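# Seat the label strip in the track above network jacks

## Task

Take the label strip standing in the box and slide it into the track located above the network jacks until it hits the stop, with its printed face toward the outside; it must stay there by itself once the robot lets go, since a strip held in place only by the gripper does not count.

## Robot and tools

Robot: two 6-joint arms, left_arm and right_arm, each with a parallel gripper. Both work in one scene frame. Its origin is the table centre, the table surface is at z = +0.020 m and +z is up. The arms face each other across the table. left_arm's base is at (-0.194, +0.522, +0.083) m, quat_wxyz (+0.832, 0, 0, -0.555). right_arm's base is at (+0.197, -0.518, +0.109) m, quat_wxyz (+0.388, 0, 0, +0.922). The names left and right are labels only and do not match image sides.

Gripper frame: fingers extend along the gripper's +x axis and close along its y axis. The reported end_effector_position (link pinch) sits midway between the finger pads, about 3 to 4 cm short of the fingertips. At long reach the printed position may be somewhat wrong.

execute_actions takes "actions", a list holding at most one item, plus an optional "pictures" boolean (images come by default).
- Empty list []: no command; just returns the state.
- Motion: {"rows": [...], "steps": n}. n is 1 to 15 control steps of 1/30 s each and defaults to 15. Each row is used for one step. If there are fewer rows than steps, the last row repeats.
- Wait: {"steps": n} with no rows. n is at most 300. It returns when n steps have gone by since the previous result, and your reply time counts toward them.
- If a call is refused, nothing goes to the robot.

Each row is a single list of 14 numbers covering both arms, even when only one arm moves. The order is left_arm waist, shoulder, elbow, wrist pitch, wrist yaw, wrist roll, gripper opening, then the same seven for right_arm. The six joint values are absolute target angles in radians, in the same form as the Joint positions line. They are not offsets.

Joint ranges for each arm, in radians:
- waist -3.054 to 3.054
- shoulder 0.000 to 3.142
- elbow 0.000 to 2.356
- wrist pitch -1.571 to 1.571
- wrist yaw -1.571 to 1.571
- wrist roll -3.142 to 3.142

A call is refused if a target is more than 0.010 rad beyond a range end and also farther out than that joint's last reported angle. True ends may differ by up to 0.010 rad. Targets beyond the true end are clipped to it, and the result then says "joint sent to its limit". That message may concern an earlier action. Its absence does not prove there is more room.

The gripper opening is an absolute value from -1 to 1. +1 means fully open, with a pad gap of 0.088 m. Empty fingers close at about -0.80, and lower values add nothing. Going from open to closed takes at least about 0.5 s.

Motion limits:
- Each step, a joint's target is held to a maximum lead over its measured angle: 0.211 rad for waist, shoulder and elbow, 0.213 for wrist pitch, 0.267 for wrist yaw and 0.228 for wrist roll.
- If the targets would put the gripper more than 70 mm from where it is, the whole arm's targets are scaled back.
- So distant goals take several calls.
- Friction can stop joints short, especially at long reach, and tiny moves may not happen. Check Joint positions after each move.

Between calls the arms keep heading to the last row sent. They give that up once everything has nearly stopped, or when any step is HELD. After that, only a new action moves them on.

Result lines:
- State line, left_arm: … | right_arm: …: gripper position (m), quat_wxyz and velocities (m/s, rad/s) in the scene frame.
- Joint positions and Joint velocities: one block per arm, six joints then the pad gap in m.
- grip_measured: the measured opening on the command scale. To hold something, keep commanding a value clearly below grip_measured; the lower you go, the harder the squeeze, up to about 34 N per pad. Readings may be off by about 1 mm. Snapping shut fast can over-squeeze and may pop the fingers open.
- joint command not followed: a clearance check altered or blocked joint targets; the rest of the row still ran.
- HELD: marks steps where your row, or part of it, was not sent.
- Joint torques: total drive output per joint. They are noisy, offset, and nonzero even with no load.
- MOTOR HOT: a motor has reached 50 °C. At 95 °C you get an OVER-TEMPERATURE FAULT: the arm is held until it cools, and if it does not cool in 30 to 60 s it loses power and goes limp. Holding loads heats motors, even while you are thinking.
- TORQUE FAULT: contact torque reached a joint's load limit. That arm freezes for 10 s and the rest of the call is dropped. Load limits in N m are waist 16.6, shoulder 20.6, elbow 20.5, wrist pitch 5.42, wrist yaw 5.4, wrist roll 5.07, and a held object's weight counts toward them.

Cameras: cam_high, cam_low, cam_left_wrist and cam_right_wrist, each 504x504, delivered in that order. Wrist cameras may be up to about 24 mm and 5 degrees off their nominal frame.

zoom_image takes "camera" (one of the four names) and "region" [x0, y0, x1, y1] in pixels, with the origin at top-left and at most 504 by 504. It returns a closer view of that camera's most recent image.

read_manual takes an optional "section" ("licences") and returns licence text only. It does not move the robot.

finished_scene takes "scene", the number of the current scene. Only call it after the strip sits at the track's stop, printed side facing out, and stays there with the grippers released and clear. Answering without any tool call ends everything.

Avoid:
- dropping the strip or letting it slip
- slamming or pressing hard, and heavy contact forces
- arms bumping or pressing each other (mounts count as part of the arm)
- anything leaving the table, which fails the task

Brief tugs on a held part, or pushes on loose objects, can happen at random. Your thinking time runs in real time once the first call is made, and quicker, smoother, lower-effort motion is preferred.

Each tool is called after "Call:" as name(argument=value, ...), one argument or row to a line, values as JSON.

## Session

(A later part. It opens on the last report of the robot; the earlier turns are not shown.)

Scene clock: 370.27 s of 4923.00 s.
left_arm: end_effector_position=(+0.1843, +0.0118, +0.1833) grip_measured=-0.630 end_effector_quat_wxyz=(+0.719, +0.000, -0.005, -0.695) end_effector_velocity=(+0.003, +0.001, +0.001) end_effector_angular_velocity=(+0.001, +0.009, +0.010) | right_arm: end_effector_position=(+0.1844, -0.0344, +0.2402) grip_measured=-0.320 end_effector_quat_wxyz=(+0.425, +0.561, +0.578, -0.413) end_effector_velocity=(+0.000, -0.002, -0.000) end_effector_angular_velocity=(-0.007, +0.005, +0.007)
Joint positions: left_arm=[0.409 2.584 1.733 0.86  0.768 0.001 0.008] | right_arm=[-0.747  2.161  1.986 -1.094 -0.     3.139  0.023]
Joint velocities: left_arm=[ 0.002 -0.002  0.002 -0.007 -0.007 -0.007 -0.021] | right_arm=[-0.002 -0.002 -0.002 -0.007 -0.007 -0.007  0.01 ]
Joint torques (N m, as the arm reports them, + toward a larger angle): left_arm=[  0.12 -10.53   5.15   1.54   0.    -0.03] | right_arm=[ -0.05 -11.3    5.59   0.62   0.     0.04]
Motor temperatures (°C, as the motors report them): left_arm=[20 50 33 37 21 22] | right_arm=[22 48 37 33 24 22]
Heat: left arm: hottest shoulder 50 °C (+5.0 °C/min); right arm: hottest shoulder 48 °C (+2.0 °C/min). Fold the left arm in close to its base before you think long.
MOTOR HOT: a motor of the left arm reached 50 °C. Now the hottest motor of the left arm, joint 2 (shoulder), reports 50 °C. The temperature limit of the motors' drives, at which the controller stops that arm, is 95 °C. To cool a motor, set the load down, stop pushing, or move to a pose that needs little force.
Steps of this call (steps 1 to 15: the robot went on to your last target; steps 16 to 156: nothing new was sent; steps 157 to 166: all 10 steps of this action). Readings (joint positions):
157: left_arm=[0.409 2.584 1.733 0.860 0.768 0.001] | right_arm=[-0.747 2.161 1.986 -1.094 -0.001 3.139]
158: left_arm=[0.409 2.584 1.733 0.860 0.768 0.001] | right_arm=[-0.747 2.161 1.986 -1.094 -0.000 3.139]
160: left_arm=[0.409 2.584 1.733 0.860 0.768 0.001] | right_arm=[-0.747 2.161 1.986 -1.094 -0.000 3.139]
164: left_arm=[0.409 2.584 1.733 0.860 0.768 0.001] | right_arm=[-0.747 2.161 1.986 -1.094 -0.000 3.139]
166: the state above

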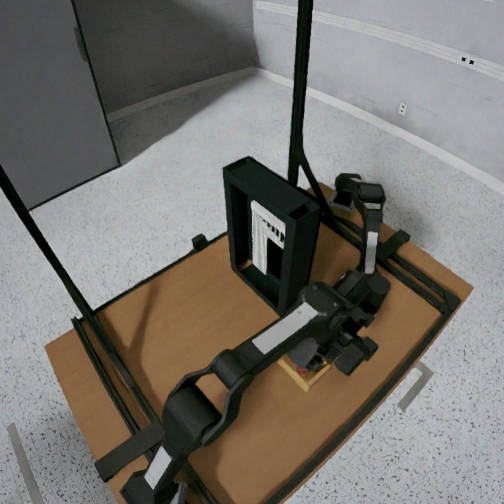

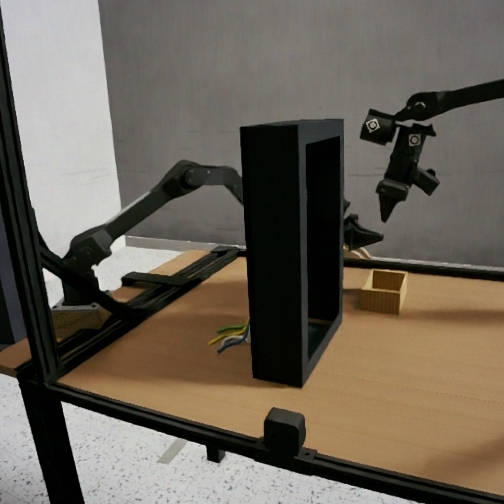

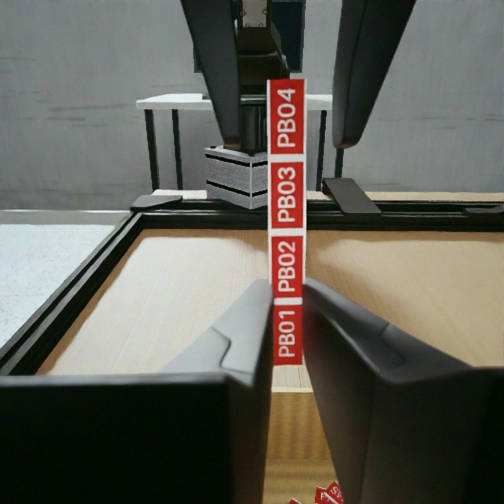

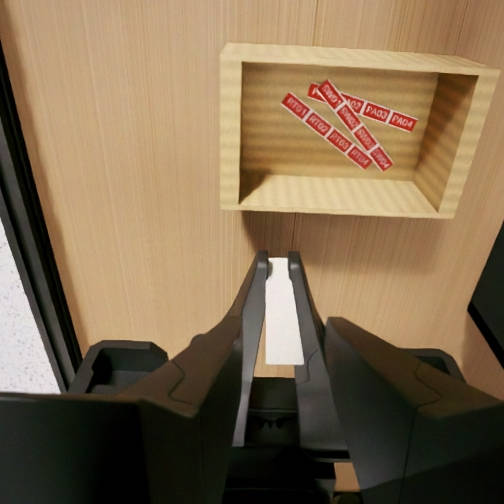

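Call:
execute_actions(
  actions=[
    {"rows": [[0.412,2.58,1.725,0.865,0.77,0,-0.9,-0.747,2.13,1.97,-1.094,0,3.14,-0.3],[0.416,2.575,1.71,0.875,0.774,0,-0.9,-0.747,2.1,1.945,-1.094,0,3.14,-0.3],[0.422,2.568,1.69,0.888,0.78,0,-0.9,-0.747,2.065,1.91,-1.094,0,3.14,-0.3],[0.43,2.56,1.667,0.903,0.787,0,-0.9,-0.747,2.025,1.87,-1.094,0,3.14,-0.3],[0.44,2.55,1.64,0.92,0.795,0,-0.9,-0.747,1.98,1.825,-1.094,0,3.14,-0.3],[0.452,2.538,1.61,0.935,0.803,0,-0.9,-0.747,1.93,1.775,-1.094,0,3.14,-0.3],[0.465,2.523,1.578,0.95,0.811,0,-0.9,-0.747,1.88,1.725,-1.094,0,3.14,-0.3],[0.479,2.505,1.545,0.963,0.819,0.01,-0.9,-0.747,1.83,1.675,-1.094,0,3.14,-0.3],[0.494,2.484,1.512,0.974,0.827,0.03,-0.9,-0.747,1.78,1.625,-1.094,0,3.14,-0.3],[0.509,2.46,1.478,0.982,0.835,0.06,-0.9,-0.747,1.73,1.575,-1.094,0,3.14,-0.3],[0.524,2.433,1.444,0.989,0.843,0.1,-0.9,-0.747,1.68,1.525,-1.094,0,3.14,-0.3],[0.539,2.403,1.41,0.993,0.851,0.15,-0.9,-0.747,1.63,1.475,-1.094,0,3.14,-0.3],[0.553,2.37,1.375,0.995,0.859,0.2,-0.9,-0.747,1.58,1.425,-1.094,0,3.14,-0.3],[0.566,2.335,1.34,0.995,0.867,0.255,-0.9,-0.747,1.53,1.375,-1.094,0,3.14,-0.3],[0.578,2.298,1.305,0.993,0.876,0.31,-0.9,-0.747,1.48,1.325,-1.094,0,3.14,-0.3]], "steps": 15},
  ],
  pictures=false,
)

Call:
execute_actions(
  actions=[
    {"rows": [[0.589,2.258,1.268,0.99,0.886,0.37,-0.9,-0.747,1.43,1.275,-1.094,0,3.14,-0.3],[0.598,2.215,1.23,0.985,0.897,0.43,-0.9,-0.747,1.38,1.225,-1.094,0,3.14,-0.3],[0.605,2.17,1.19,0.98,0.91,0.49,-0.9,-0.747,1.33,1.175,-1.094,0,3.14,-0.3],[0.61,2.125,1.15,0.975,0.925,0.55,-0.9,-0.747,1.28,1.125,-1.094,0,3.14,-0.3],[0.613,2.08,1.11,0.968,0.94,0.61,-0.9,-0.747,1.235,1.08,-1.094,0,3.14,-0.3],[0.614,2.035,1.07,0.961,0.96,0.67,-0.9,-0.747,1.195,1.04,-1.094,0,3.14,-0.3],[0.614,1.99,1.032,0.953,0.98,0.73,-0.9,-0.747,1.16,1.005,-1.094,0,3.14,-0.3],[0.614,1.945,0.995,0.945,1.005,0.79,-0.9,-0.747,1.13,0.975,-1.094,0,3.14,-0.3],[0.614,1.9,0.96,0.937,1.03,0.85,-0.9,-0.747,1.105,0.95,-1.094,0,3.14,-0.3],[0.614,1.86,0.927,0.929,1.06,0.91,-0.9,-0.747,1.085,0.93,-1.094,0,3.14,-0.3],[0.614,1.822,0.897,0.921,1.09,0.97,-0.9,-0.747,1.07,0.915,-1.094,0,3.14,-0.3],[0.614,1.788,0.87,0.914,1.12,1.03,-0.9,-0.747,1.06,0.905,-1.094,0,3.14,-0.3],[0.614,1.758,0.847,0.908,1.15,1.09,-0.9,-0.747,1.055,0.9,-1.094,0,3.14,-0.3],[0.614,1.735,0.829,0.903,1.18,1.15,-0.9,-0.747,1.055,0.9,-1.094,0,3.14,-0.3],[0.614,1.72,0.817,0.9,1.21,1.21,-0.9,-0.747,1.055,0.9,-1.094,0,3.14,-0.3]], "steps": 15},
  ],
  pictures=false,
)

Call:
execute_actions(
  actions=[
    {"rows": [[0.614,1.712,0.811,0.898,1.235,1.27,-0.9,-0.747,1.055,0.9,-1.094,0,3.14,-0.3],[0.614,1.71,0.81,0.897,1.255,1.33,-0.9,-0.747,1.055,0.9,-1.094,0,3.14,-0.3],[0.614,1.71,0.81,0.897,1.27,1.39,-0.9,-0.747,1.055,0.9,-1.094,0,3.14,-0.3],[0.614,1.71,0.81,0.897,1.28,1.45,-0.9,-0.747,1.055,0.9,-1.094,0,3.14,-0.3],[0.614,1.71,0.81,0.897,1.28,1.5,-0.9,-0.747,1.055,0.9,-1.094,0,3.14,-0.3],[0.614,1.71,0.81,0.897,1.28,1.54,-0.9,-0.747,1.055,0.9,-1.094,0,3.14,-0.3],[0.614,1.71,0.81,0.897,1.28,1.573,-0.9,-0.747,1.055,0.9,-1.094,0,3.14,-0.3]], "steps": 15},
  ],
)

Scene clock: 413.60 s of 4923.00 s.
left_arm: end_effector_position=(+0.1949, +0.0992, +0.1798) grip_measured=-0.631 end_effector_quat_wxyz=(+0.736, +0.069, -0.047, -0.672) end_effector_velocity=(+0.020, +0.286, +0.192) end_effector_angular_velocity=(+0.113, -1.417, +0.211) | right_arm: end_effector_position=(+0.1878, -0.1650, +0.2930) grip_measured=-0.300 end_effector_quat_wxyz=(+0.417, +0.567, +0.584, -0.405) end_effector_velocity=(+0.008, -0.398, +0.033) end_effector_angular_velocity=(+0.046, +0.020, +0.012)
Joint positions: left_arm=[0.547 2.412 1.393 0.982 0.849 0.192 0.008] | right_arm=[-0.747  1.612  1.463 -1.092 -0.     3.139  0.024]
Joint velocities: left_arm=[ 0.471 -0.989 -1.023  0.051  0.227  1.414 -0.   ] | right_arm=[-0.002 -1.541 -1.487 -0.007 -0.022 -0.007 -0.   ]
Joint torques (N m, as the arm reports them, + toward a larger angle): left_arm=[ -0.09 -12.77   4.28   1.9    0.31   0.1 ] | right_arm=[-0.02 -7.79  3.72  0.5   0.    0.02]
Motor temperatures (°C, as the motors report them): left_arm=[20 55 33 37 21 22] | right_arm=[22 50 37 32 24 22]
Heat: left arm: hottest shoulder 55 °C (+7.1 °C/min); right arm: hottest shoulder 50 °C (+3.0 °C/min). Fold the left arm in close to its base before you think long. Fold the right arm in close to its base before you think long.
MOTOR HOT: a motor of the right arm reached 50 °C. Now the hottest motor of the right arm, joint 2 (shoulder), reports 50 °C. The temperature limit of the motors' drives, at which the controller stops that arm, is 95 °C. To cool a motor, set the load down, stop pushing, or move to a pose that needs little force.
MOTOR HOT: still on. Now the hottest motor of the left arm, joint 2 (shoulder), reports 55 °C; a drive's own limit is 95 °C.
Steps of this call (steps 1 to 15: the robot went on to your last target; steps 16 to 1285: nothing new was sent; steps 1286 to 1300: all 15 steps of this action). Readings (joint positions):
1286: left_arm=[0.410 2.586 1.733 0.859 0.768 0.000] | right_arm=[-0.747 2.162 1.986 -1.094 -0.000 3.139]
1287: left_arm=[0.410 2.586 1.732 0.861 0.768 0.000] | right_arm=[-0.747 2.157 1.981 -1.093 -0.000 3.139]
1289: left_arm=[0.412 2.584 1.717 0.878 0.771 0.000] | right_arm=[-0.747 2.128 1.943 -1.091 -0.000 3.139]
1293: left_arm=[0.438 2.557 1.628 0.927 0.797 0.001] | right_arm=[-0.747 1.983 1.789 -1.092 -0.000 3.139]
1300: the state above

Scene clock: 414.10 s of 4923.00 s.
left_arm: end_effector_position=(+0.0776, +0.1905, +0.2880) grip_measured=-0.630 end_effector_quat_wxyz=(+0.570, +0.335, -0.381, -0.646) end_effector_velocity=(-0.293, +0.114, +0.083) end_effector_angular_velocity=(-0.230, -1.797, -0.891) | right_arm: end_effector_position=(+0.1914, -0.3031, +0.2593) grip_measured=-0.300 end_effector_quat_wxyz=(+0.420, +0.565, +0.581, -0.408) end_effector_velocity=(+0.003, -0.044, -0.027) end_effector_angular_velocity=(-0.022, -0.010, +0.002)
Joint positions: left_arm=[0.616 1.792 0.88  0.916 1.135 1.061 0.008] | right_arm=[-0.747  1.076  0.922 -1.096 -0.     3.139  0.024]
Joint velocities: left_arm=[-0.007 -0.828 -0.657 -0.154  0.886  1.795 -0.   ] | right_arm=[-0.002 -0.173 -0.188 -0.007  0.007 -0.007 -0.   ]
Joint torques (N m, as the arm reports them, + toward a larger angle): left_arm=[-0.02 -6.54  3.85  1.02  0.11  0.07] | right_arm=[-0.02 -3.47  4.97  0.75  0.    0.03]
Motor temperatures (°C, as the motors report them): left_arm=[20 55 33 37 21 22] | right_arm=[22 49 37 32 24 22]
Heat: left arm: hottest shoulder 55 °C (+7.0 °C/min); right arm: hottest shoulder 49 °C (+2.0 °C/min). Fold the left arm in close to its base before you think long. Fold the right arm in close to its base before you think long.
MOTOR HOT: still on. Now the hottest motor of the left arm, joint 2 (shoulder), reports 55 °C; a drive's own limit is 95 °C.
MOTOR HOT: still on. Now the hottest motor of the right arm, joint 2 (shoulder), reports 49 °C; a drive's own limit is 95 °C.
Steps of this call (steps 1 to 15: all 15 steps of this action). Readings (joint positions):
1: left_arm=[0.562 2.377 1.359 0.984 0.857 0.241] | right_arm=[-0.747 1.561 1.414 -1.092 -0.000 3.139]
2: left_arm=[0.575 2.338 1.325 0.985 0.866 0.295] | right_arm=[-0.747 1.511 1.363 -1.092 -0.000 3.139]
4: left_arm=[0.598 2.253 1.253 0.984 0.887 0.407] | right_arm=[-0.747 1.414 1.261 -1.092 -0.000 3.139]
8: left_arm=[0.616 2.068 1.104 0.965 0.950 0.642] | right_arm=[-0.747 1.231 1.077 -1.095 -0.000 3.139]
15: the state above

Scene clock: 414.60 s of 4923.00 s.
left_arm: end_effector_position=(+0.0431, +0.2030, +0.2921) grip_measured=-0.631 end_effector_quat_wxyz=(+0.431, +0.428, -0.559, -0.564) end_effector_velocity=(-0.003, +0.000, -0.001) end_effector_angular_velocity=(-0.004, -0.035, -0.010) | right_arm: end_effector_position=(+0.1915, -0.3059, +0.2574) grip_measured=-0.300 end_effector_quat_wxyz=(+0.420, +0.565, +0.581, -0.408) end_effector_velocity=(-0.002, -0.003, -0.002) end_effector_angular_velocity=(-0.012, +0.009, -0.002)
Joint positions: left_arm=[0.615 1.723 0.821 0.899 1.274 1.566 0.008] | right_arm=[-0.747  1.065  0.909 -1.096 -0.     3.139  0.024]
Joint velocities: left_arm=[-0.002 -0.007 -0.002 -0.022  0.007  0.051  0.   ] | right_arm=[ 0.002 -0.002 -0.007 -0.007 -0.007  0.007 -0.   ]
Joint torques (N m, as the arm reports them, + toward a larger angle): left_arm=[-0.1  -7.15  3.76  1.16  0.18  0.01] | right_arm=[-0.03 -3.76  4.59  0.75  0.01  0.03]
Motor temperatures (°C, as the motors report them): left_arm=[20 55 33 37 21 22] | right_arm=[22 49 37 32 24 22]
Heat: left arm: hottest shoulder 55 °C (+7.1 °C/min); right arm: hottest shoulder 49 °C (+2.0 °C/min). Fold the left arm in close to its base before you think long. Fold the right arm in close to its base before you think long.
MOTOR HOT: still on. Now the hottest motor of the left arm, joint 2 (shoulder), reports 55 °C; a drive's own limit is 95 °C.
MOTOR HOT: still on. Now the hottest motor of the right arm, joint 2 (shoulder), reports 49 °C; a drive's own limit is 95 °C.
Steps of this call (steps 1 to 15: all 15 steps of this action). Readings (joint positions):
1: left_arm=[0.616 1.767 0.861 0.912 1.164 1.121] | right_arm=[-0.747 1.072 0.917 -1.096 -0.000 3.139]
2: left_arm=[0.615 1.749 0.848 0.908 1.191 1.181] | right_arm=[-0.747 1.070 0.914 -1.096 -0.000 3.139]
4: left_arm=[0.615 1.730 0.833 0.904 1.233 1.300] | right_arm=[-0.747 1.067 0.911 -1.096 -0.000 3.139]
8: left_arm=[0.615 1.724 0.823 0.899 1.266 1.497] | right_arm=[-0.747 1.065 0.910 -1.096 -0.000 3.139]
15: the state above

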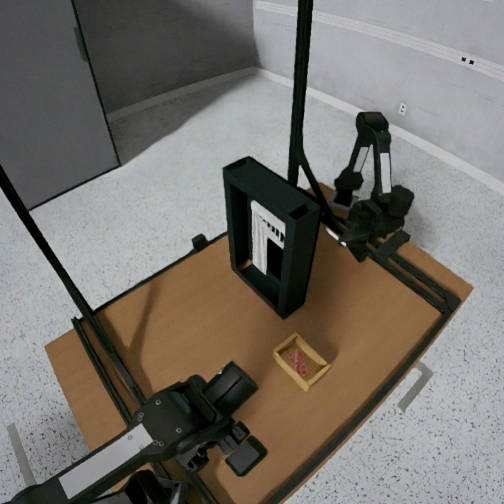

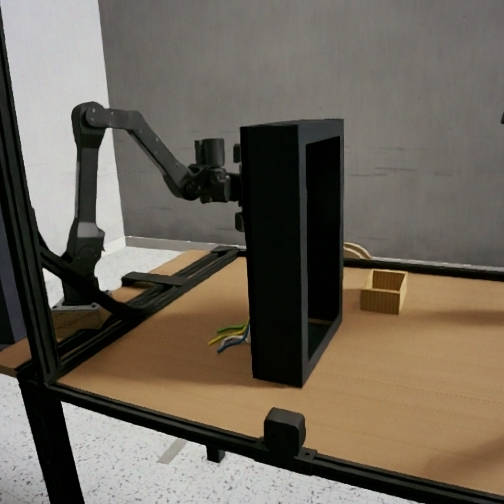

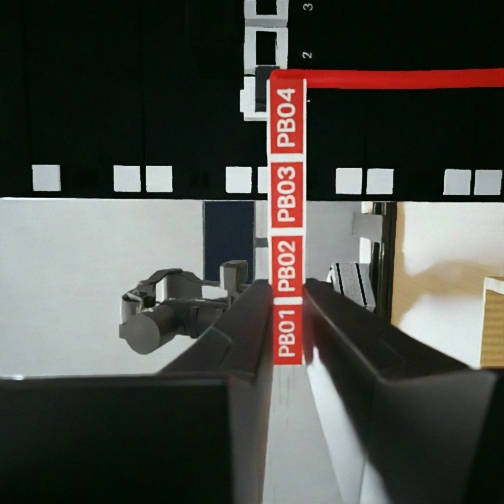

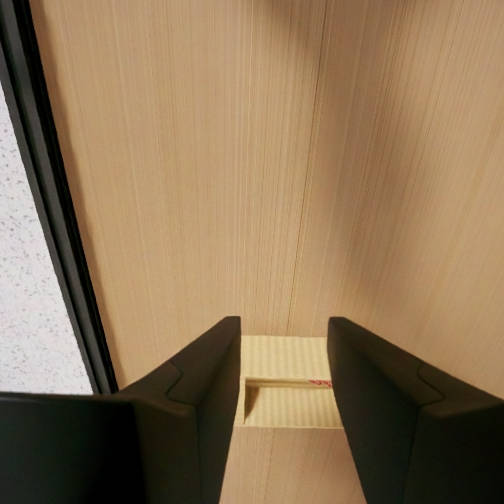

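Call:
zoom_image(
  camera="cam_left_wrist",
  region=[160, 0, 320, 130],
)

Region (160, 0, 320, 130) of cam_left_wrist's 504x504 image, scaled by 3.150, with more detail than that image has; it fills the top 410 rows of this view, and the rest is white.

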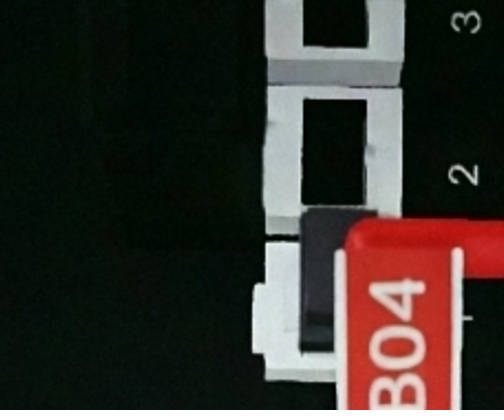

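Call:
execute_actions(
  actions=[
    {"rows": [[0.612,1.706,0.835,0.888,1.27,1.573,-0.9,-0.747,1.06,0.905,-1.094,0,3.14,-0.3],[0.609,1.701,0.845,0.874,1.266,1.573,-0.9,-0.747,1.06,0.905,-1.094,0,3.14,-0.3],[0.604,1.695,0.858,0.857,1.261,1.573,-0.9,-0.747,1.06,0.905,-1.094,0,3.14,-0.3],[0.598,1.689,0.871,0.839,1.255,1.573,-0.9,-0.747,1.06,0.905,-1.094,0,3.14,-0.3],[0.592,1.684,0.883,0.822,1.249,1.573,-0.9,-0.747,1.06,0.905,-1.094,0,3.14,-0.3],[0.586,1.68,0.892,0.809,1.243,1.573,-0.9,-0.747,1.06,0.905,-1.094,0,3.14,-0.3],[0.581,1.677,0.898,0.801,1.239,1.573,-0.9,-0.747,1.06,0.905,-1.094,0,3.14,-0.3]], "steps": 15},
  ],
)

Call:
zoom_image(
  camera="cam_left_wrist",
  region=[220, 0, 380, 130],
)

Scene clock: 433.70 s of 4923.00 s.
left_arm: end_effector_position=(+0.0415, +0.1915, +0.3158) grip_measured=-0.631 end_effector_quat_wxyz=(+0.428, +0.429, -0.564, -0.561) end_effector_velocity=(+0.002, +0.000, -0.006) end_effector_angular_velocity=(+0.021, +0.027, +0.010) | right_arm: end_effector_position=(+0.1915, -0.3063, +0.2571) grip_measured=-0.300 end_effector_quat_wxyz=(+0.420, +0.565, +0.581, -0.408) end_effector_velocity=(-0.000, -0.005, -0.002) end_effector_angular_velocity=(-0.022, +0.004, +0.007)
Joint positions: left_arm=[0.583 1.686 0.887 0.803 1.245 1.571 0.008] | right_arm=[-0.747  1.063  0.907 -1.096 -0.     3.139  0.024]
Joint velocities: left_arm=[ 0.002  0.002 -0.002 -0.037 -0.007  0.007 -0.   ] | right_arm=[-0.002 -0.002 -0.002 -0.022 -0.007 -0.007 -0.   ]
Joint torques (N m, as the arm reports them, + toward a larger angle): left_arm=[-0.11 -6.73  5.88  1.16 -0.14  0.04] | right_arm=[-0.07 -3.04  5.35  0.74  0.01  0.01]
Motor temperatures (°C, as the motors report them): left_arm=[20 51 32 36 21 22] | right_arm=[22 42 36 32 24 22]
Heat: left arm: hottest shoulder 51 °C (+0.0 °C/min); right arm: hottest shoulder 42 °C (-6.1 °C/min). Fold the left arm in close to its base before you think long.
MOTOR HOT: still on. Now the hottest motor of the left arm, joint 2 (shoulder), reports 51 °C; a drive's own limit is 95 °C.
MOTOR HOT: cleared. Now the hottest motor of the right arm, joint 2 (shoulder), reports 42 °C.
Steps of this call (steps 1 to 15: the robot went on to your last target; steps 16 to 558: nothing new was sent; steps 559 to 573: all 15 steps of this action). Readings (joint positions):
559: left_arm=[0.615 1.721 0.818 0.897 1.275 1.571] | right_arm=[-0.747 1.063 0.907 -1.096 -0.000 3.139]
560: left_arm=[0.614 1.720 0.820 0.892 1.275 1.571] | right_arm=[-0.747 1.063 0.907 -1.096 -0.000 3.139]
562: left_arm=[0.611 1.716 0.831 0.870 1.272 1.571] | right_arm=[-0.747 1.063 0.907 -1.096 -0.000 3.139]
566: left_arm=[0.592 1.699 0.871 0.823 1.252 1.571] | right_arm=[-0.747 1.063 0.907 -1.096 -0.000 3.139]
573: the state above

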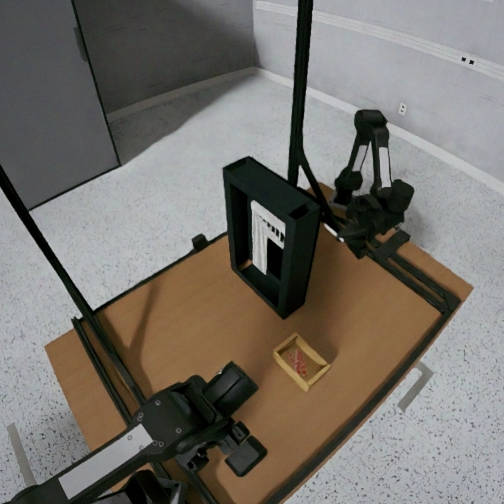

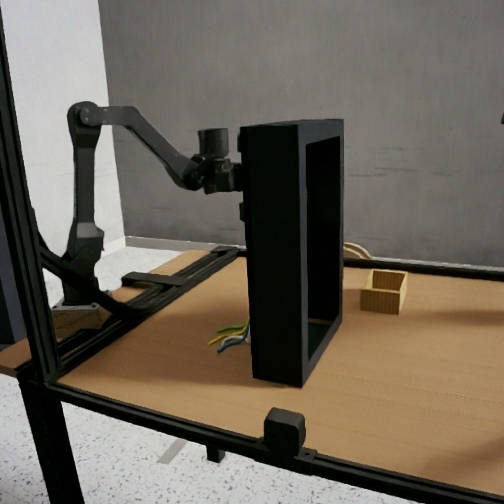

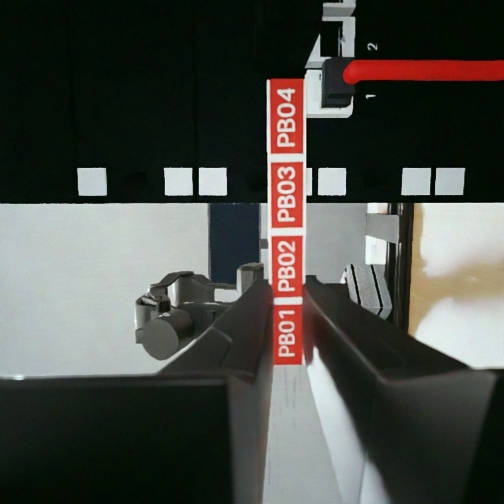

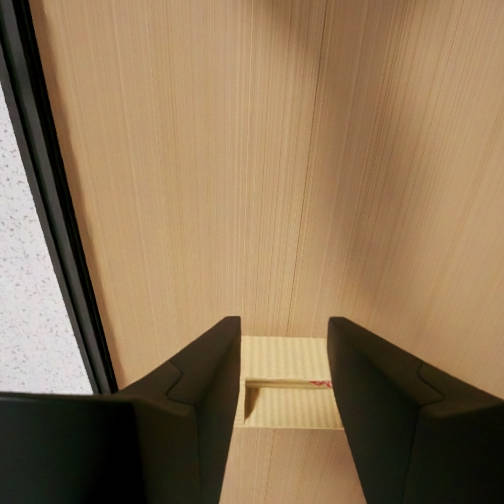

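Region (220, 0, 380, 130) of cam_left_wrist's 504x504 image, scaled by 3.150, with more detail than that image has; it fills the top 410 rows of this view, and the rest is white.

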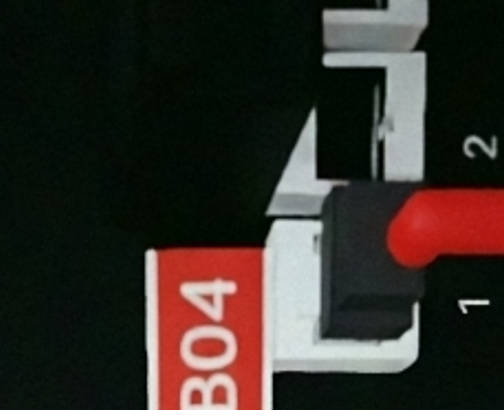

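Call:
execute_actions(
  actions=[],
)

Scene clock: 453.17 s of 4923.00 s.
left_arm: end_effector_position=(+0.0415, +0.1913, +0.3170) grip_measured=-0.631 end_effector_quat_wxyz=(+0.428, +0.430, -0.565, -0.560) end_effector_velocity=(+0.002, -0.001, -0.001) end_effector_angular_velocity=(+0.002, -0.001, +0.020) | right_arm: end_effector_position=(+0.1914, -0.3064, +0.2570) grip_measured=-0.300 end_effector_quat_wxyz=(+0.420, +0.565, +0.581, -0.408) end_effector_velocity=(+0.002, -0.005, -0.002) end_effector_angular_velocity=(-0.022, -0.010, +0.002)
Joint positions: left_arm=[0.583 1.685 0.889 0.802 1.244 1.572 0.008] | right_arm=[-0.747  1.063  0.906 -1.095 -0.     3.14   0.024]
Joint velocities: left_arm=[-0.002 -0.002 -0.002 -0.007 -0.022  0.007 -0.   ] | right_arm=[-0.002 -0.002 -0.002 -0.022  0.007 -0.007 -0.   ]
Joint torques (N m, as the arm reports them, + toward a larger angle): left_arm=[-0.09 -6.49  5.9   1.21 -0.12  0.01] | right_arm=[-0.04 -2.95  5.43  0.72  0.    0.01]
Motor temperatures (°C, as the motors report them): left_arm=[20 48 34 35 21 22] | right_arm=[22 38 36 33 24 22]
Heat: left arm: hottest shoulder 48 °C (-5.0 °C/min); right arm: hottest shoulder 38 °C (-11.0 °C/min). Fold the left arm in close to its base before you think long.
MOTOR HOT: still on. Now the hottest motor of the left arm, joint 2 (shoulder), reports 48 °C; a drive's own limit is 95 °C.
Steps of this call (steps 1 to 15: the robot went on to your last target; steps 16 to 584: nothing new was sent). Readings (joint positions):
1: left_arm=[0.583 1.686 0.887 0.803 1.244 1.571] | right_arm=[-0.747 1.063 0.907 -1.096 -0.000 3.139]
2: left_arm=[0.583 1.686 0.887 0.803 1.244 1.571] | right_arm=[-0.747 1.063 0.907 -1.096 -0.000 3.139]
4: left_arm=[0.583 1.686 0.887 0.803 1.244 1.571] | right_arm=[-0.747 1.063 0.907 -1.096 -0.000 3.139]
8: left_arm=[0.583 1.686 0.887 0.802 1.244 1.571] | right_arm=[-0.747 1.063 0.907 -1.096 -0.000 3.139]
584: the state above
All arms were judged still, so your last target was given up. Only a new action makes them travel on or press farther. Fingers that are still opening or closing keep moving.

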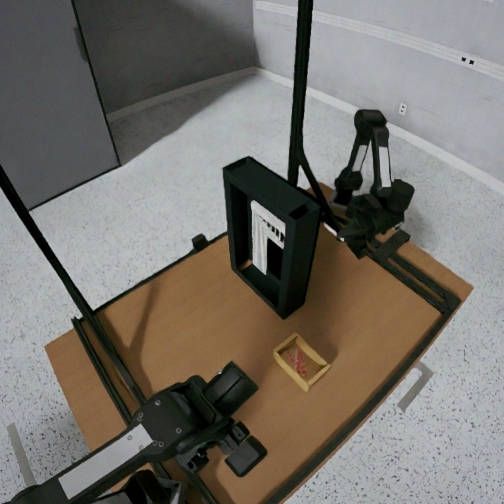

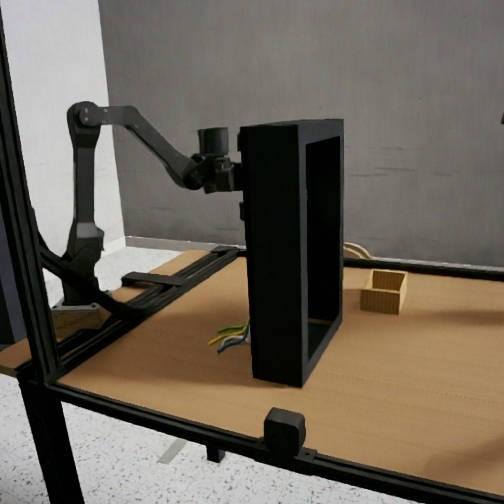

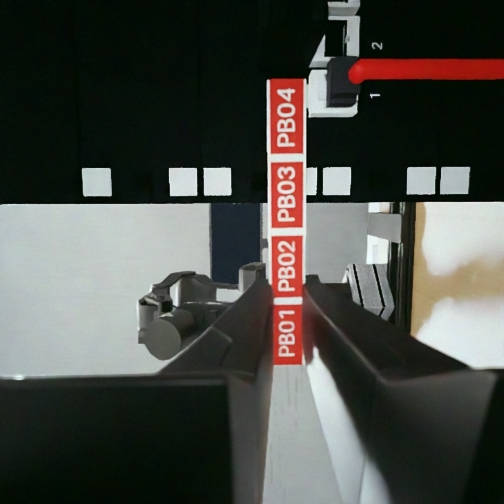

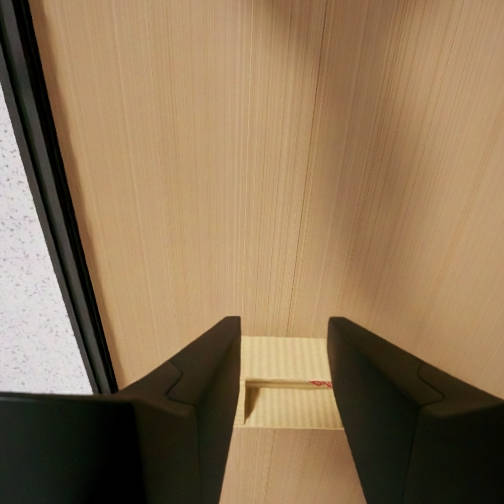

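Call:
zoom_image(
  camera="cam_left_wrist",
  region=[220, 0, 380, 130],
)

Region (220, 0, 380, 130) of cam_left_wrist's 504x504 image, scaled by 3.150, with more detail than that image has; it fills the top 410 rows of this view, and the rest is white.

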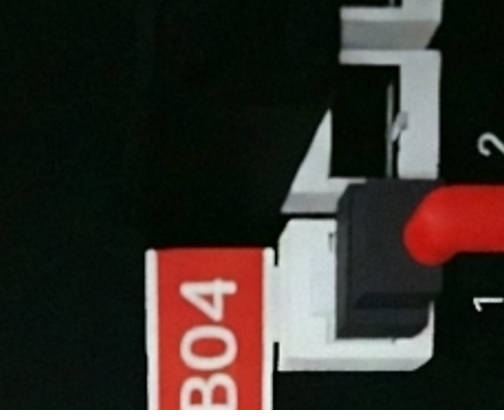

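Call:
execute_actions(
  actions=[
    {"rows":[[0.575,1.68,0.885,0.803,1.236,1.572,-0.9,-0.747,1.06,0.905,-1.094,0,3.14,-0.3],[0.571,1.68,0.882,0.804,1.231,1.572,-0.9,-0.747,1.06,0.905,-1.094,0,3.14,-0.3],[0.567,1.68,0.88,0.805,1.227,1.572,-0.9,-0.747,1.06,0.905,-1.094,0,3.14,-0.3],[0.563,1.68,0.878,0.806,1.223,1.572,-0.9,-0.747,1.06,0.905,-1.094,0,3.14,-0.3],[0.559,1.68,0.876,0.807,1.219,1.572,-0.9,-0.747,1.06,0.905,-1.094,0,3.14,-0.3],[0.555,1.68,0.874,0.808,1.215,1.572,-0.9,-0.747,1.06,0.905,-1.094,0,3.14,-0.3],[0.551,1.68,0.873,0.809,1.211,1.572,-0.9,-0.747,1.06,0.905,-1.094,0,3.14,-0.3],[0.548,1.68,0.872,0.81,1.207,1.572,-0.9,-0.747,1.06,0.905,-1.094,0,3.14,-0.3],[0.545,1.68,0.872,0.81,1.204,1.572,-0.9,-0.747,1.06,0.905,-1.094,0,3.14,-0.3]],"steps":15},
  ],
)

Call:
execute_actions(
  actions=[],
)

Scene clock: 475.97 s of 4923.00 s.
left_arm: end_effector_position=(+0.0338, +0.1823, +0.3162) grip_measured=-0.631 end_effector_quat_wxyz=(+0.428, +0.430, -0.565, -0.559) end_effector_velocity=(-0.000, -0.000, -0.001) end_effector_angular_velocity=(+0.006, +0.013, +0.005) | right_arm: end_effector_position=(+0.1914, -0.3066, +0.2569) grip_measured=-0.300 end_effector_quat_wxyz=(+0.420, +0.565, +0.581, -0.408) end_effector_velocity=(-0.001, +0.000, -0.001) end_effector_angular_velocity=(+0.002, +0.005, +0.007)
Joint positions: left_arm=[0.547 1.683 0.883 0.808 1.21  1.572 0.008] | right_arm=[-0.747  1.062  0.905 -1.095 -0.     3.14   0.024]
Joint velocities: left_arm=[-0.002 -0.002 -0.002 -0.007 -0.007 -0.007  0.   ] | right_arm=[-0.002 -0.002 -0.007  0.007 -0.007 -0.007 -0.   ]
Joint torques (N m, as the arm reports them, + toward a larger angle): left_arm=[-0.12 -6.07  4.09  1.4  -0.13 -0.04] | right_arm=[-0.07 -2.87  5.53  0.7   0.    0.01]
Motor temperatures (°C, as the motors report them): left_arm=[20 46 34 35 21 22] | right_arm=[22 36 36 32 24 22]
Heat: left arm: hottest shoulder 46 °C (-9.1 °C/min); right arm: hottest shoulder 36 °C (-12.1 °C/min).
MOTOR HOT: cleared. Now the hottest motor of the left arm, joint 2 (shoulder), reports 46 °C.
Steps of this call (steps 1 to 669: nothing new was sent; steps 670 to 684: all 15 steps of this action). Readings (joint positions):
670: left_arm=[0.582 1.683 0.891 0.802 1.243 1.572] | right_arm=[-0.747 1.062 0.905 -1.095 -0.000 3.140]
671: left_arm=[0.581 1.683 0.891 0.802 1.242 1.572] | right_arm=[-0.747 1.062 0.905 -1.095 -0.000 3.140]
673: left_arm=[0.575 1.683 0.891 0.802 1.236 1.572] | right_arm=[-0.747 1.062 0.905 -1.095 -0.000 3.140]
677: left_arm=[0.559 1.683 0.887 0.806 1.221 1.572] | right_arm=[-0.747 1.062 0.905 -1.095 -0.000 3.140]
684: the state above

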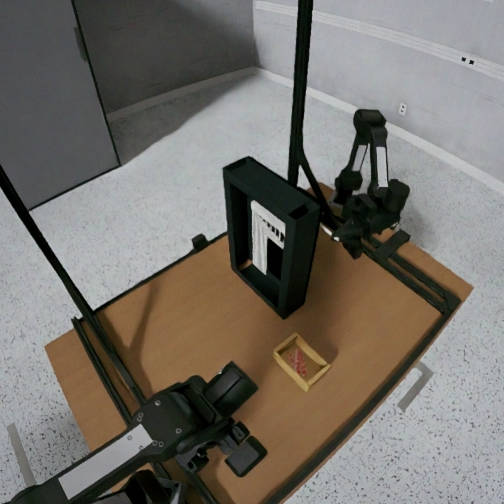

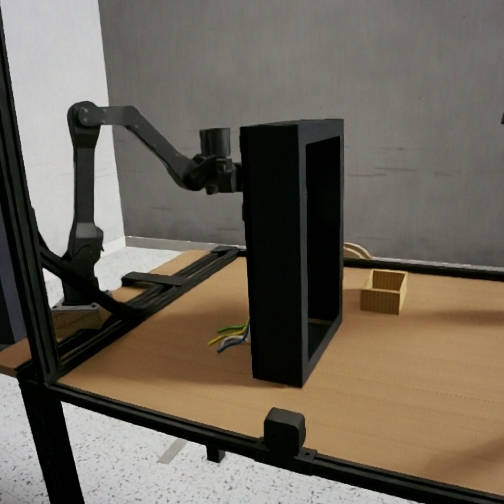

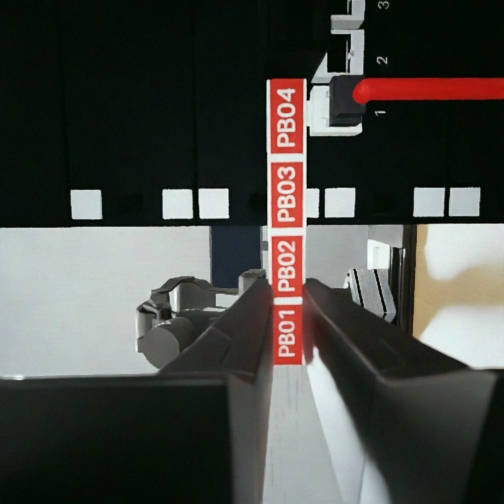

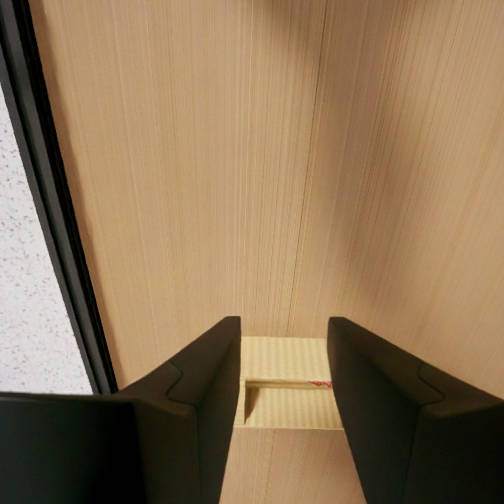

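Scene clock: 475.97 s of 4923.00 s.
left_arm: end_effector_position=(+0.0338, +0.1823, +0.3162) grip_measured=-0.631 end_effector_quat_wxyz=(+0.428, +0.430, -0.565, -0.559) end_effector_velocity=(-0.000, -0.000, -0.001) end_effector_angular_velocity=(+0.006, +0.013, +0.005) | right_arm: end_effector_position=(+0.1914, -0.3066, +0.2569) grip_measured=-0.300 end_effector_quat_wxyz=(+0.420, +0.565, +0.581, -0.408) end_effector_velocity=(-0.001, +0.000, -0.001) end_effector_angular_velocity=(+0.002, +0.005, +0.007)
Joint positions: left_arm=[0.547 1.683 0.883 0.808 1.21  1.572 0.008] | right_arm=[-0.747  1.062  0.905 -1.095 -0.     3.14   0.024]
Joint velocities: left_arm=[-0.002 -0.002 -0.002 -0.007 -0.007 -0.007  0.   ] | right_arm=[-0.002 -0.002 -0.007  0.007 -0.007 -0.007 -0.   ]
Joint torques (N m, as the arm reports them, + toward a larger angle): left_arm=[-0.12 -6.07  4.09  1.4  -0.13 -0.04] | right_arm=[-0.07 -2.87  5.53  0.7   0.    0.01]
Motor temperatures (°C, as the motors report them): left_arm=[20 46 34 35 21 22] | right_arm=[22 36 36 32 24 22]
Heat: left arm: hottest shoulder 46 °C (-9.1 °C/min); right arm: hottest shoulder 36 °C (-12.1 °C/min).

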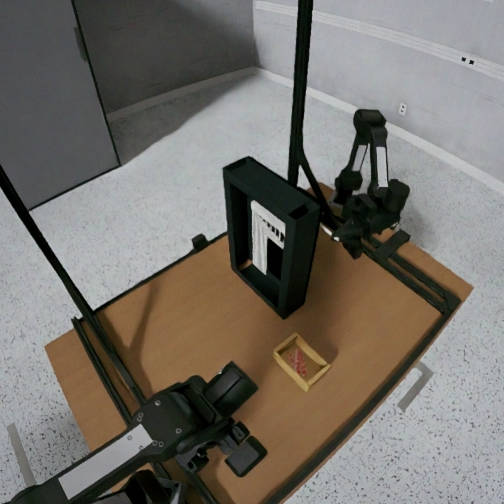

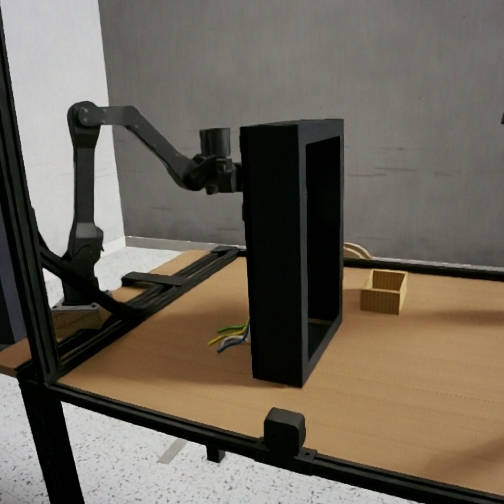

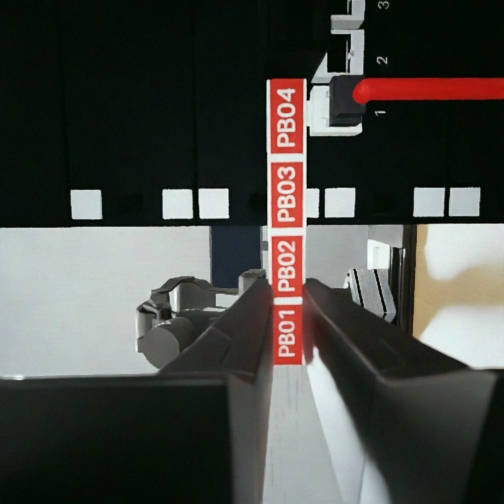

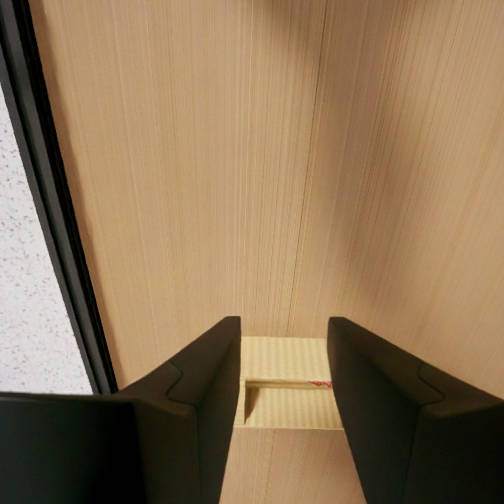

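Call:
zoom_image(
  camera="cam_left_wrist",
  region=[240, 10, 350, 100],
)

Region (240, 10, 350, 100) of cam_left_wrist's 504x504 image, scaled by 4.582, with more detail than that image has; it fills the top 412 rows of this view, and the rest is white.

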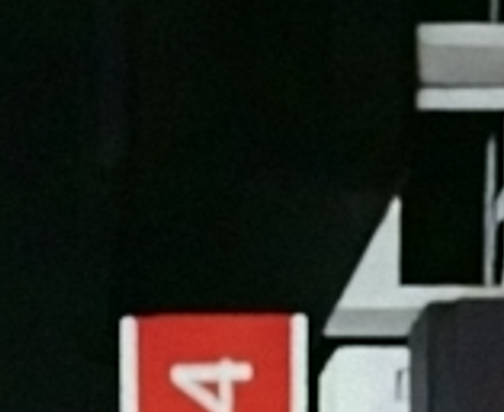

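Call:
execute_actions(
  actions=[
    {"rows":[[0.543,1.676,0.867,0.812,1.202,1.572,-0.9,-0.747,1.06,0.905,-1.094,0,3.14,-0.3],[0.542,1.674,0.863,0.814,1.201,1.572,-0.9,-0.747,1.06,0.905,-1.094,0,3.14,-0.3],[0.540,1.672,0.859,0.815,1.2,1.572,-0.9,-0.747,1.06,0.905,-1.094,0,3.14,-0.3],[0.539,1.671,0.856,0.816,1.199,1.572,-0.9,-0.747,1.06,0.905,-1.094,0,3.14,-0.3],[0.538,1.67,0.853,0.817,1.198,1.572,-0.9,-0.747,1.06,0.905,-1.094,0,3.14,-0.3]],"steps":15},
  ],
)

Call:
zoom_image(
  camera="cam_left_wrist",
  region=[240, 10, 350, 100],
)

Scene clock: 493.17 s of 4923.00 s.
left_arm: end_effector_position=(+0.0301, +0.1820, +0.3109) grip_measured=-0.631 end_effector_quat_wxyz=(+0.428, +0.428, -0.562, -0.563) end_effector_velocity=(+0.001, -0.003, -0.001) end_effector_angular_velocity=(+0.012, +0.021, +0.015) | right_arm: end_effector_position=(+0.1914, -0.3067, +0.2567) grip_measured=-0.300 end_effector_quat_wxyz=(+0.420, +0.565, +0.581, -0.408) end_effector_velocity=(-0.001, -0.002, -0.001) end_effector_angular_velocity=(-0.007, +0.004, +0.007)
Joint positions: left_arm=[0.54  1.683 0.864 0.815 1.204 1.572 0.008] | right_arm=[-0.747  1.062  0.905 -1.095 -0.     3.14   0.024]
Joint velocities: left_arm=[-0.007 -0.002  0.002 -0.022 -0.022 -0.007 -0.   ] | right_arm=[-0.002 -0.002 -0.002 -0.007 -0.007 -0.007 -0.   ]
Joint torques (N m, as the arm reports them, + toward a larger angle): left_arm=[-0.02 -6.98  4.12  1.45 -0.2  -0.03] | right_arm=[-0.1  -2.8   5.58  0.7  -0.01  0.01]
Motor temperatures (°C, as the motors report them): left_arm=[20 45 33 35 21 22] | right_arm=[22 34 36 32 24 22]
Heat: left arm: hottest shoulder 45 °C (-6.0 °C/min); right arm: hottest elbow 36 °C (-6.0 °C/min).
Steps of this call (steps 1 to 15: the robot went on to your last target; steps 16 to 501: nothing new was sent; steps 502 to 516: all 15 steps of this action). Readings (joint positions):
502: left_arm=[0.546 1.683 0.881 0.808 1.209 1.572] | right_arm=[-0.747 1.062 0.905 -1.095 -0.000 3.140]
503: left_arm=[0.546 1.683 0.880 0.810 1.208 1.572] | right_arm=[-0.747 1.062 0.905 -1.095 -0.000 3.140]
505: left_arm=[0.545 1.683 0.876 0.812 1.206 1.572] | right_arm=[-0.747 1.062 0.905 -1.095 -0.000 3.140]
509: left_arm=[0.540 1.683 0.866 0.814 1.204 1.572] | right_arm=[-0.747 1.062 0.905 -1.095 -0.000 3.140]
516: the state above

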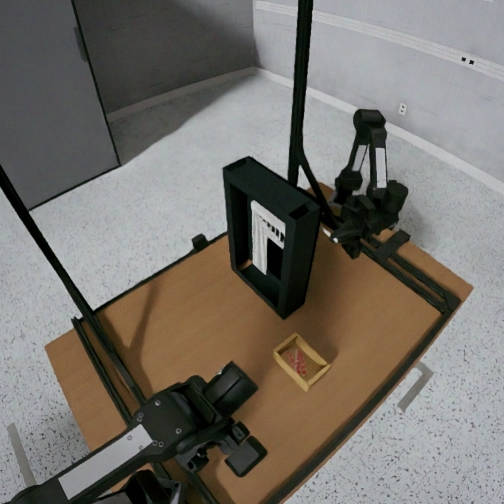

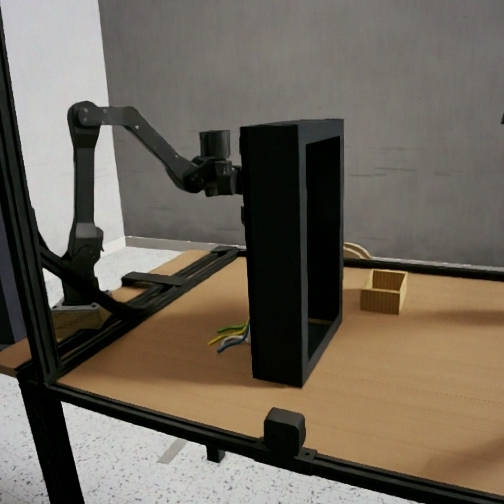

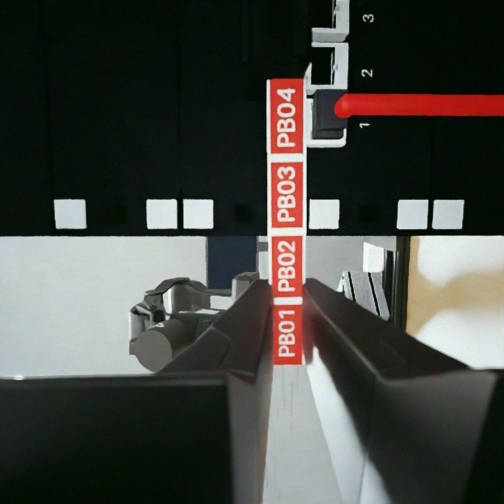

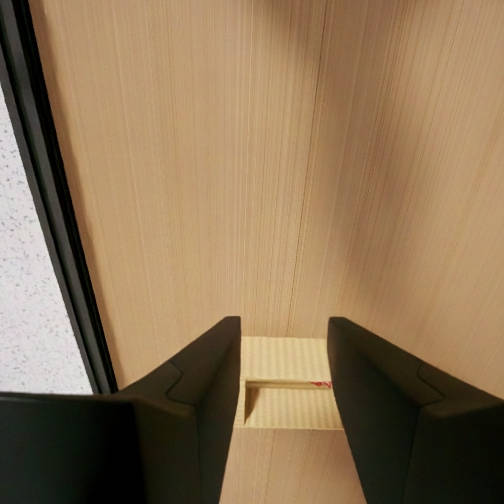

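Region (240, 10, 350, 100) of cam_left_wrist's 504x504 image, scaled by 4.582, with more detail than that image has; it fills the top 412 rows of this view, and the rest is white.

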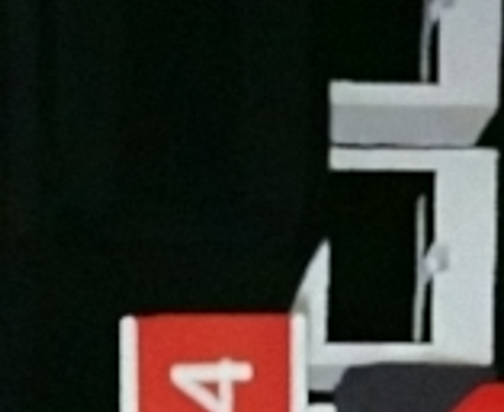

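Call:
execute_actions(
  actions=[
    {"rows":[[0.539,1.667,0.864,0.815,1.2,1.572,-0.9,-0.747,1.06,0.905,-1.094,0,3.14,-0.3],[0.539,1.664,0.864,0.815,1.2,1.572,-0.9,-0.747,1.06,0.905,-1.094,0,3.14,-0.3]],"steps":15},
  ],
)

Call:
zoom_image(
  camera="cam_left_wrist",
  region=[240, 10, 350, 100],
)

Scene clock: 500.77 s of 4923.00 s.
left_arm: end_effector_position=(+0.0295, +0.1825, +0.3127) grip_measured=-0.631 end_effector_quat_wxyz=(+0.428, +0.429, -0.563, -0.562) end_effector_velocity=(+0.002, -0.001, -0.003) end_effector_angular_velocity=(+0.009, +0.017, +0.020) | right_arm: end_effector_position=(+0.1914, -0.3067, +0.2566) grip_measured=-0.300 end_effector_quat_wxyz=(+0.420, +0.565, +0.581, -0.408) end_effector_velocity=(-0.002, -0.003, -0.002) end_effector_angular_velocity=(-0.013, +0.018, +0.007)
Joint positions: left_arm=[0.54  1.677 0.863 0.815 1.203 1.572 0.008] | right_arm=[-0.747  1.062  0.905 -1.095 -0.     3.14   0.024]
Joint velocities: left_arm=[-0.002  0.002 -0.002 -0.007 -0.022 -0.007  0.   ] | right_arm=[-0.007 -0.002 -0.007 -0.007 -0.022 -0.007 -0.   ]
Joint torques (N m, as the arm reports them, + toward a larger angle): left_arm=[-0.01 -6.99  5.11  1.23 -0.09 -0.05] | right_arm=[-0.07 -2.83  5.58  0.71 -0.01  0.01]
Motor temperatures (°C, as the motors report them): left_arm=[20 45 33 35 21 22] | right_arm=[22 34 36 32 24 22]
Heat: left arm: hottest shoulder 45 °C (-4.0 °C/min); right arm: hottest elbow 36 °C (-4.0 °C/min).
Steps of this call (steps 1 to 15: the robot went on to your last target; steps 16 to 213: nothing new was sent; steps 214 to 228: all 15 steps of this action). Readings (joint positions):
214: left_arm=[0.540 1.682 0.863 0.815 1.203 1.572] | right_arm=[-0.747 1.062 0.905 -1.095 -0.000 3.140]
215: left_arm=[0.540 1.681 0.863 0.815 1.203 1.572] | right_arm=[-0.747 1.062 0.905 -1.095 -0.000 3.140]
217: left_arm=[0.540 1.680 0.863 0.815 1.203 1.572] | right_arm=[-0.747 1.062 0.905 -1.095 -0.000 3.140]
221: left_arm=[0.540 1.677 0.863 0.815 1.203 1.572] | right_arm=[-0.747 1.062 0.905 -1.095 -0.000 3.140]
228: the state above

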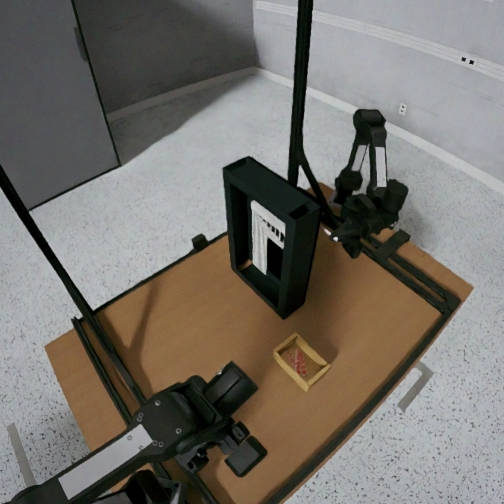

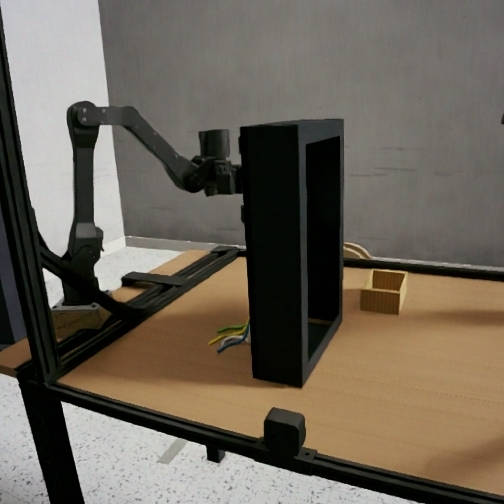

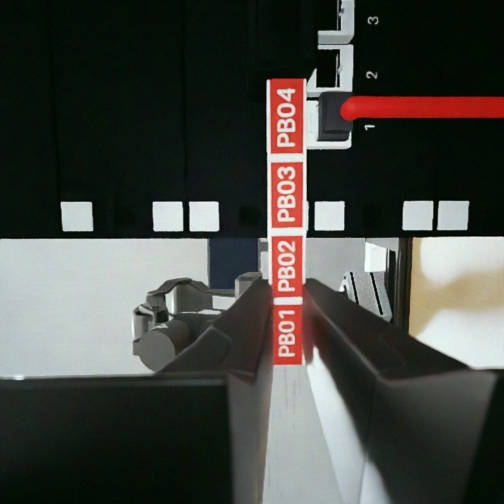

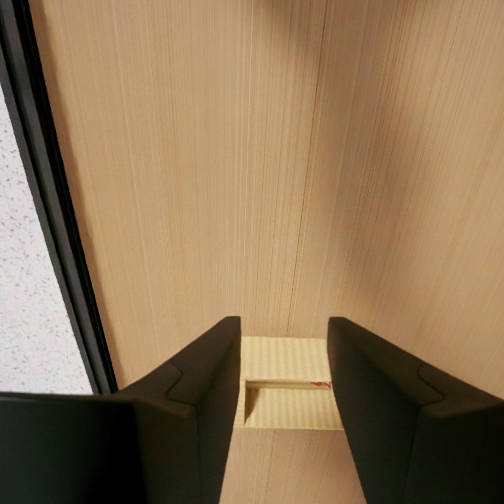

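Region (240, 10, 350, 100) of cam_left_wrist's 504x504 image, scaled by 4.582, with more detail than that image has; it fills the top 412 rows of this view, and the rest is white.

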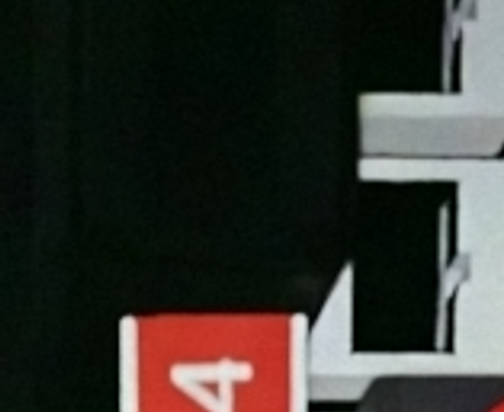

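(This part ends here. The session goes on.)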